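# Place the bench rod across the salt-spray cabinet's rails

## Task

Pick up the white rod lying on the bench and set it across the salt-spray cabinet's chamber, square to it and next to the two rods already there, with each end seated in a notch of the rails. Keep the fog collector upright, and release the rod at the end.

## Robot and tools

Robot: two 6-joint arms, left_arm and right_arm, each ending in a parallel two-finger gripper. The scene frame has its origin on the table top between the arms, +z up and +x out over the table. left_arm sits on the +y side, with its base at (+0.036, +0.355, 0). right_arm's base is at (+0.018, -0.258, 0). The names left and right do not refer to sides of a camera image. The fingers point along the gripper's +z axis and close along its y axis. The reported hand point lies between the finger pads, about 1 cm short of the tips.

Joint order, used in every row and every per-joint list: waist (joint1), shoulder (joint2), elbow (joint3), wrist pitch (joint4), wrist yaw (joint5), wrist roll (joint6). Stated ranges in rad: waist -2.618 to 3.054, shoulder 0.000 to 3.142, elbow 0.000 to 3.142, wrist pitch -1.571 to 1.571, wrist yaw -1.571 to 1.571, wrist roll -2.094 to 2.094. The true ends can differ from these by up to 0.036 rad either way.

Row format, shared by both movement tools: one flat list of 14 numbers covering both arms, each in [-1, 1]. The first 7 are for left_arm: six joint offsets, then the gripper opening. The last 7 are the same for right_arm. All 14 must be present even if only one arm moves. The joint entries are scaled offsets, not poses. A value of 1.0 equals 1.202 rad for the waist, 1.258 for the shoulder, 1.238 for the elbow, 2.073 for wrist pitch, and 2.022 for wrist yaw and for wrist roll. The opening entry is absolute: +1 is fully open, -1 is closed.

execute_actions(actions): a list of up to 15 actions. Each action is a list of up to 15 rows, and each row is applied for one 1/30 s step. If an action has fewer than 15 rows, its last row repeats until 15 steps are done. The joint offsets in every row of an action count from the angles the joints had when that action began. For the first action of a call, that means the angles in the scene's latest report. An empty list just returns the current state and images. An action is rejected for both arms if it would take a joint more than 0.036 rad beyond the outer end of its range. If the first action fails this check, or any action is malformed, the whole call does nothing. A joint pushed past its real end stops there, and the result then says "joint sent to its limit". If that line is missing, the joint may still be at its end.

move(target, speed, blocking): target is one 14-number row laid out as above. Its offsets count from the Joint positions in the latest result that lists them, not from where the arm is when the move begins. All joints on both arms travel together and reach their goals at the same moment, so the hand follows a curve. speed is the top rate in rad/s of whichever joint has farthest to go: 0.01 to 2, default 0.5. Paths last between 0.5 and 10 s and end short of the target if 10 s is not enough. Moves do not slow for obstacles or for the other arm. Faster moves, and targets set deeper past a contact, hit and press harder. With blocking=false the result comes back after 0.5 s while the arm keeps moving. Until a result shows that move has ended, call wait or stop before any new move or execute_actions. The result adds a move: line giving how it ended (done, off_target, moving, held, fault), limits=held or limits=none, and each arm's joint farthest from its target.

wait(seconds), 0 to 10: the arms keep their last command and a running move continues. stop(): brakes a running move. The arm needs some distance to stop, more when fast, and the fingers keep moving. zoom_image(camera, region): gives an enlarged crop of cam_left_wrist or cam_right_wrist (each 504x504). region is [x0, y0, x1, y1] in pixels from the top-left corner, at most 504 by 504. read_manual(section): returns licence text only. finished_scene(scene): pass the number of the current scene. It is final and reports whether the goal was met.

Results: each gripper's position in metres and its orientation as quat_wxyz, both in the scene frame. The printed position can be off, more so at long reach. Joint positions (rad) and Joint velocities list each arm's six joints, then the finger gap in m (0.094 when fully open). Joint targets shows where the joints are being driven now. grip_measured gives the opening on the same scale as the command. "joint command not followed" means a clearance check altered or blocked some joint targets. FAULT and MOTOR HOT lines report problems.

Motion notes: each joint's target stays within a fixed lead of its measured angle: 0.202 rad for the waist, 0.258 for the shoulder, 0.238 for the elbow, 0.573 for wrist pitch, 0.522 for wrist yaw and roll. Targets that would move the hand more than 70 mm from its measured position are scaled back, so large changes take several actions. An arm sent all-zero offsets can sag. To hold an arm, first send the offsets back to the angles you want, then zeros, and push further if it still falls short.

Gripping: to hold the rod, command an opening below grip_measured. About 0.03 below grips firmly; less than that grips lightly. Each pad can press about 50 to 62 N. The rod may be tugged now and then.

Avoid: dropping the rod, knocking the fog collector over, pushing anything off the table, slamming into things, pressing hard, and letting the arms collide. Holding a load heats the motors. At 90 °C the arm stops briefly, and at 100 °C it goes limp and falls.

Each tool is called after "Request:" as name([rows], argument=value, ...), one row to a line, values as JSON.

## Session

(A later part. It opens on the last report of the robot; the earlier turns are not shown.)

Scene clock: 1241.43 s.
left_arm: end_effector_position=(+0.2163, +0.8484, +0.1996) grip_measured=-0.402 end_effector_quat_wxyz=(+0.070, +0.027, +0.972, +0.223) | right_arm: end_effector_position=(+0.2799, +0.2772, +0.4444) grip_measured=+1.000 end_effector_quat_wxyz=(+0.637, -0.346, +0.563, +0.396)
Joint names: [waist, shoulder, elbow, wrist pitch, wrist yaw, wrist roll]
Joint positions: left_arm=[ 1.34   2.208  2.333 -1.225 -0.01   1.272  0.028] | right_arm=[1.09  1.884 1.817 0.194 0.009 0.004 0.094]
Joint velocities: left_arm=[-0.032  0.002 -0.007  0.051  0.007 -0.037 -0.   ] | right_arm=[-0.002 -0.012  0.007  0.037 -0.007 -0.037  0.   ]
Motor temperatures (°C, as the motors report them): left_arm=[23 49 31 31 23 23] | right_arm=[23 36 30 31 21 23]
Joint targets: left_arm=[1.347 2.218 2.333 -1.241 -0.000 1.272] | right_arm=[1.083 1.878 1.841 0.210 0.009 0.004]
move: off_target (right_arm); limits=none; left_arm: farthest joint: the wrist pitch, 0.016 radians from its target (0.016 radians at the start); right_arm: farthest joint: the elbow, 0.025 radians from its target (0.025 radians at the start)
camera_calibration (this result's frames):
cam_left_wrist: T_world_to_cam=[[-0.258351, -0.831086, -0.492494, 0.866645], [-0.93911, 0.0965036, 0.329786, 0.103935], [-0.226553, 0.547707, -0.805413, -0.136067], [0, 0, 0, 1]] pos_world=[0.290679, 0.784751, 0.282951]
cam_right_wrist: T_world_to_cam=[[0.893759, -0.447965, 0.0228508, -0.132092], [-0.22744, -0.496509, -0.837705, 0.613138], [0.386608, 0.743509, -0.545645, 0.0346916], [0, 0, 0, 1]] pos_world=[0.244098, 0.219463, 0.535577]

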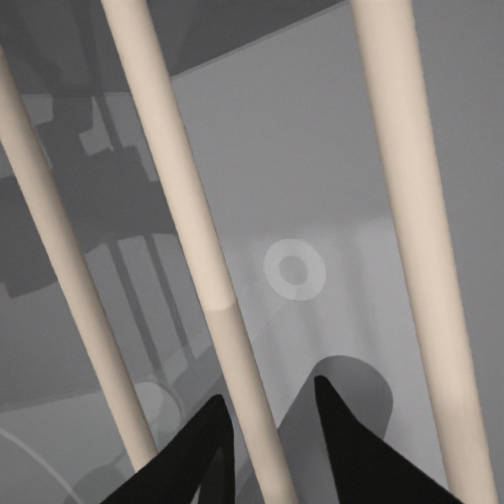

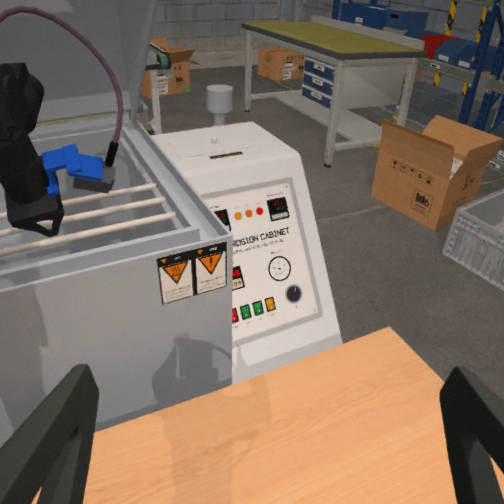

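Request:
move(target=[0.006,-0.048,0.058,-0.008,0.005,0,-0.35,-0.3,-0.005,0.02,0.008,0,0,1], speed=0.25)

Scene clock: 1252.20 s.
left_arm: end_effector_position=(+0.2171, +0.8505, +0.2350) grip_measured=-0.352 end_effector_quat_wxyz=(+0.084, +0.026, +0.961, +0.262) | right_arm: end_effector_position=(+0.4516, +0.1506, +0.4444) grip_measured=+1.000 end_effector_quat_wxyz=(+0.698, -0.240, +0.616, +0.276)
Joint names: [waist, shoulder, elbow, wrist pitch, wrist yaw, wrist roll]
Joint positions: left_arm=[ 1.34   2.173  2.383 -1.225 -0.01   1.272  0.03 ] | right_arm=[0.73  1.884 1.817 0.194 0.009 0.004 0.094]
Joint velocities: left_arm=[-0.012 -0.012  0.002 -0.051  0.066 -0.037 -0.001] | right_arm=[-0.017  0.007  0.002 -0.022  0.022  0.007  0.   ]
Motor temperatures (°C, as the motors report them): left_arm=[23 49 31 31 23 23] | right_arm=[23 36 30 31 21 23]
Joint targets: left_arm=[1.347 2.148 2.405 -1.241 -0.000 1.272] | right_arm=[0.729 1.878 1.841 0.210 0.009 0.004]
move: off_target (left_arm, right_arm); limits=none; left_arm: farthest joint: the shoulder, 0.025 radians from its target (0.060 radians at the start); right_arm: farthest joint: the elbow, 0.025 radians from its target (0.025 radians at the start)
camera_calibration (this result's frames):
cam_left_wrist: T_world_to_cam=[[-0.242721, -0.78913, -0.564234, 0.863845], [-0.948552, 0.0711607, 0.308521, 0.121403], [-0.203312, 0.61009, -0.765803, -0.175955], [0, 0, 0, 1]] pos_world=[0.289056, 0.780395, 0.315208]
cam_right_wrist: T_world_to_cam=[[0.679134, -0.733657, 0.0228988, -0.202348], [-0.387491, -0.38484, -0.837704, 0.6448], [0.6234, 0.56004, -0.545644, -0.0168771], [0, 0, 0, 1]] pos_world=[0.397797, 0.109143, 0.535576]

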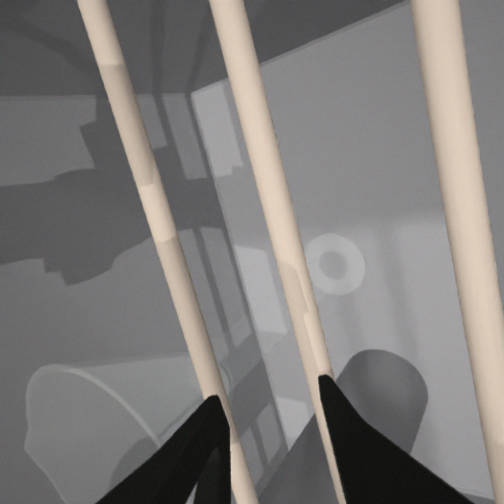

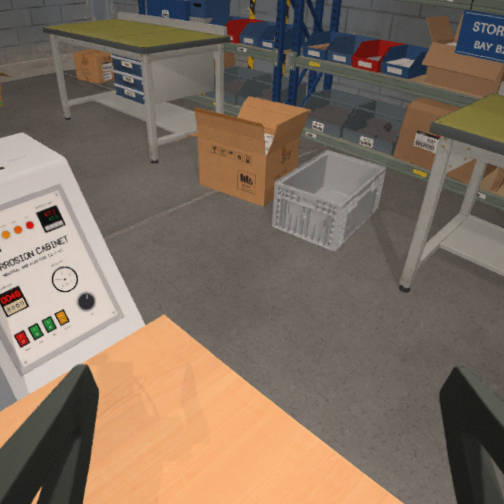

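Request:
move(target=[-0.283,-0.705,-0.675,0.205,0.005,-0.629,-0.3,0,-0.005,0.02,0.008,0,0,1], speed=0.8)

Request:
zoom_image(camera="cam_left_wrist", region=[150,130,310,260])

Scene clock: 1261.70 s.
left_arm: end_effector_position=(+0.2781, +0.6536, +0.3638) grip_measured=-0.302 end_effector_quat_wxyz=(+0.438, -0.371, +0.790, +0.214) | right_arm: end_effector_position=(+0.4516, +0.1506, +0.4444) grip_measured=+1.000 end_effector_quat_wxyz=(+0.698, -0.240, +0.616, +0.276)
Joint names: [waist, shoulder, elbow, wrist pitch, wrist yaw, wrist roll]
Joint positions: left_arm=[ 1.007  1.308  1.565 -0.808 -0.01   0.01   0.033] | right_arm=[0.73  1.884 1.817 0.194 0.009 0.004 0.094]
Joint velocities: left_arm=[ 0.007 -0.002  0.007 -0.007  0.051 -0.007 -0.001] | right_arm=[ 0.002  0.007 -0.007  0.051  0.007  0.051  0.   ]
Motor temperatures (°C, as the motors report them): left_arm=[23 50 32 31 23 23] | right_arm=[23 36 30 31 21 23]
Joint targets: left_arm=[0.999 1.286 1.548 -0.800 -0.000 0.000] | right_arm=[0.730 1.878 1.841 0.210 0.009 0.004]
move: off_target (left_arm, right_arm); limits=none; left_arm: farthest joint: the shoulder, 0.022 radians from its target (0.887 radians at the start); right_arm: farthest joint: the elbow, 0.025 radians from its target (0.025 radians at the start)
camera_calibration (this result's frames):
cam_left_wrist: T_world_to_cam=[[0.687879, -0.682603, -0.246731, 0.352023], [-0.677895, -0.482715, -0.554476, 0.754278], [0.259386, 0.54867, -0.794783, -0.0228136], [0, 0, 0, 1]] pos_world=[0.275091, 0.616911, 0.486952]
cam_right_wrist: T_world_to_cam=[[0.679134, -0.733657, 0.0228988, -0.202348], [-0.387491, -0.38484, -0.837704, 0.6448], [0.6234, 0.56004, -0.545644, -0.0168771], [0, 0, 0, 1]] pos_world=[0.397797, 0.109143, 0.535576]

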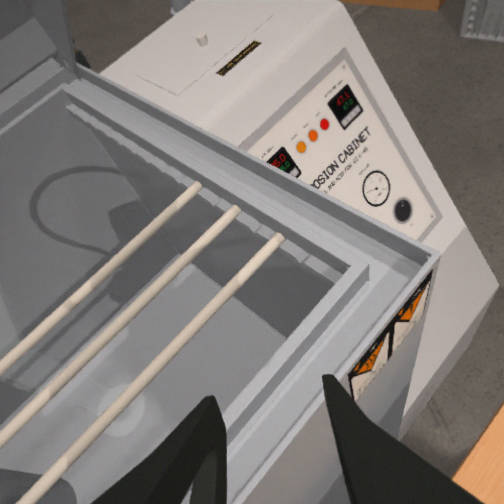

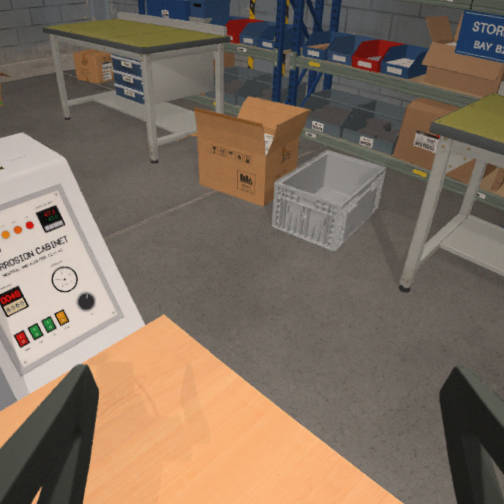

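Region (150, 130, 310, 260) of cam_left_wrist's 504x504 image, scaled by 3.150, with more detail than that image has; it fills the top 410 rows of this view, and the rest is white.

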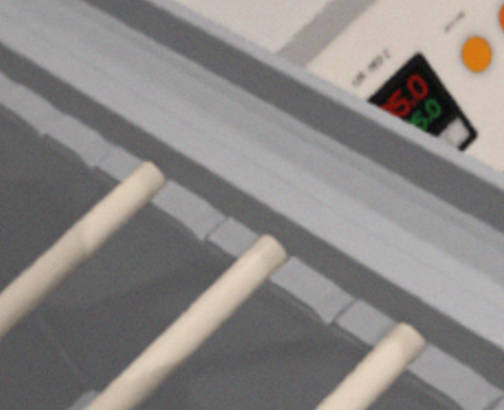

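Request:
move(target=[0.865,-0.01,0.012,0,0,0,-0.3,0,-0.005,0.02,0.008,0,0,1], speed=1.0)

Request:
zoom_image(camera="cam_left_wrist", region=[190,160,320,370])

Scene clock: 1268.27 s.
left_arm: end_effector_position=(-0.0982, +0.7158, +0.3638) grip_measured=-0.302 end_effector_quat_wxyz=(-0.274, +0.714, -0.502, -0.404) | right_arm: end_effector_position=(+0.4516, +0.1506, +0.4444) grip_measured=+1.000 end_effector_quat_wxyz=(+0.698, -0.240, +0.616, +0.276)
Joint names: [waist, shoulder, elbow, wrist pitch, wrist yaw, wrist roll]
Joint positions: left_arm=[ 2.043  1.308  1.565 -0.808 -0.012  0.009  0.033] | right_arm=[0.73  1.884 1.817 0.194 0.009 0.004 0.094]
Joint velocities: left_arm=[-0.002 -0.007 -0.002  0.007  0.007 -0.095 -0.   ] | right_arm=[-0.002  0.002  0.007 -0.066  0.051  0.022  0.   ]
Motor temperatures (°C, as the motors report them): left_arm=[23 47 31 32 23 23] | right_arm=[23 36 30 31 21 23]
Joint targets: left_arm=[2.047 1.295 1.580 -0.809 -0.010 0.010] | right_arm=[0.730 1.878 1.841 0.210 0.009 0.004]
move: off_target (right_arm); limits=none; left_arm: farthest joint: the elbow, 0.015 radians from its target (0.015 radians at the start); right_arm: farthest joint: the elbow, 0.025 radians from its target (0.025 radians at the start)
camera_calibration (this result's frames):
cam_left_wrist: T_world_to_cam=[[0.937188, 0.246243, -0.247068, 0.013081], [0.0716993, -0.829151, -0.554408, 0.85073], [-0.341376, 0.50187, -0.794726, 0.0151795], [0, 0, 0, 1]] pos_world=[-0.0680742, 0.694544, 0.486947]
cam_right_wrist: T_world_to_cam=[[0.679134, -0.733657, 0.0228988, -0.202348], [-0.387491, -0.38484, -0.837704, 0.6448], [0.6234, 0.56004, -0.545644, -0.0168771], [0, 0, 0, 1]] pos_world=[0.397797, 0.109143, 0.535576]

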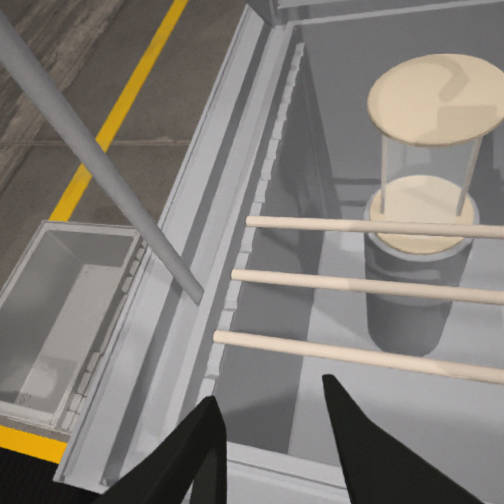

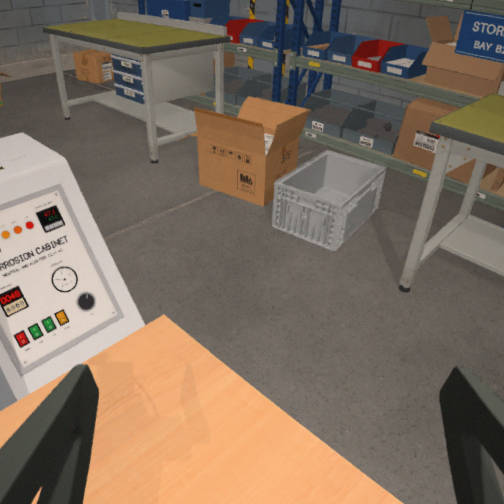

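Region (190, 160, 320, 370) of cam_left_wrist's 504x504 image, scaled by 2.400, with more detail than that image has; it fills the left 312 columns of this view, and the rest is white.

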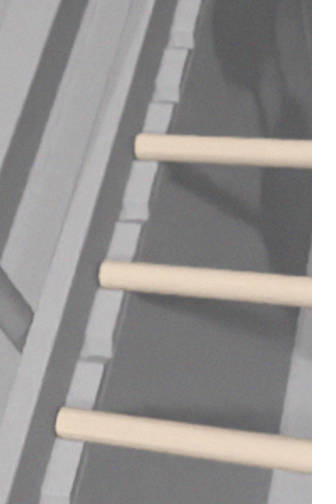

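Request:
finished_scene(scene=2)

The scene is finished: the task was done.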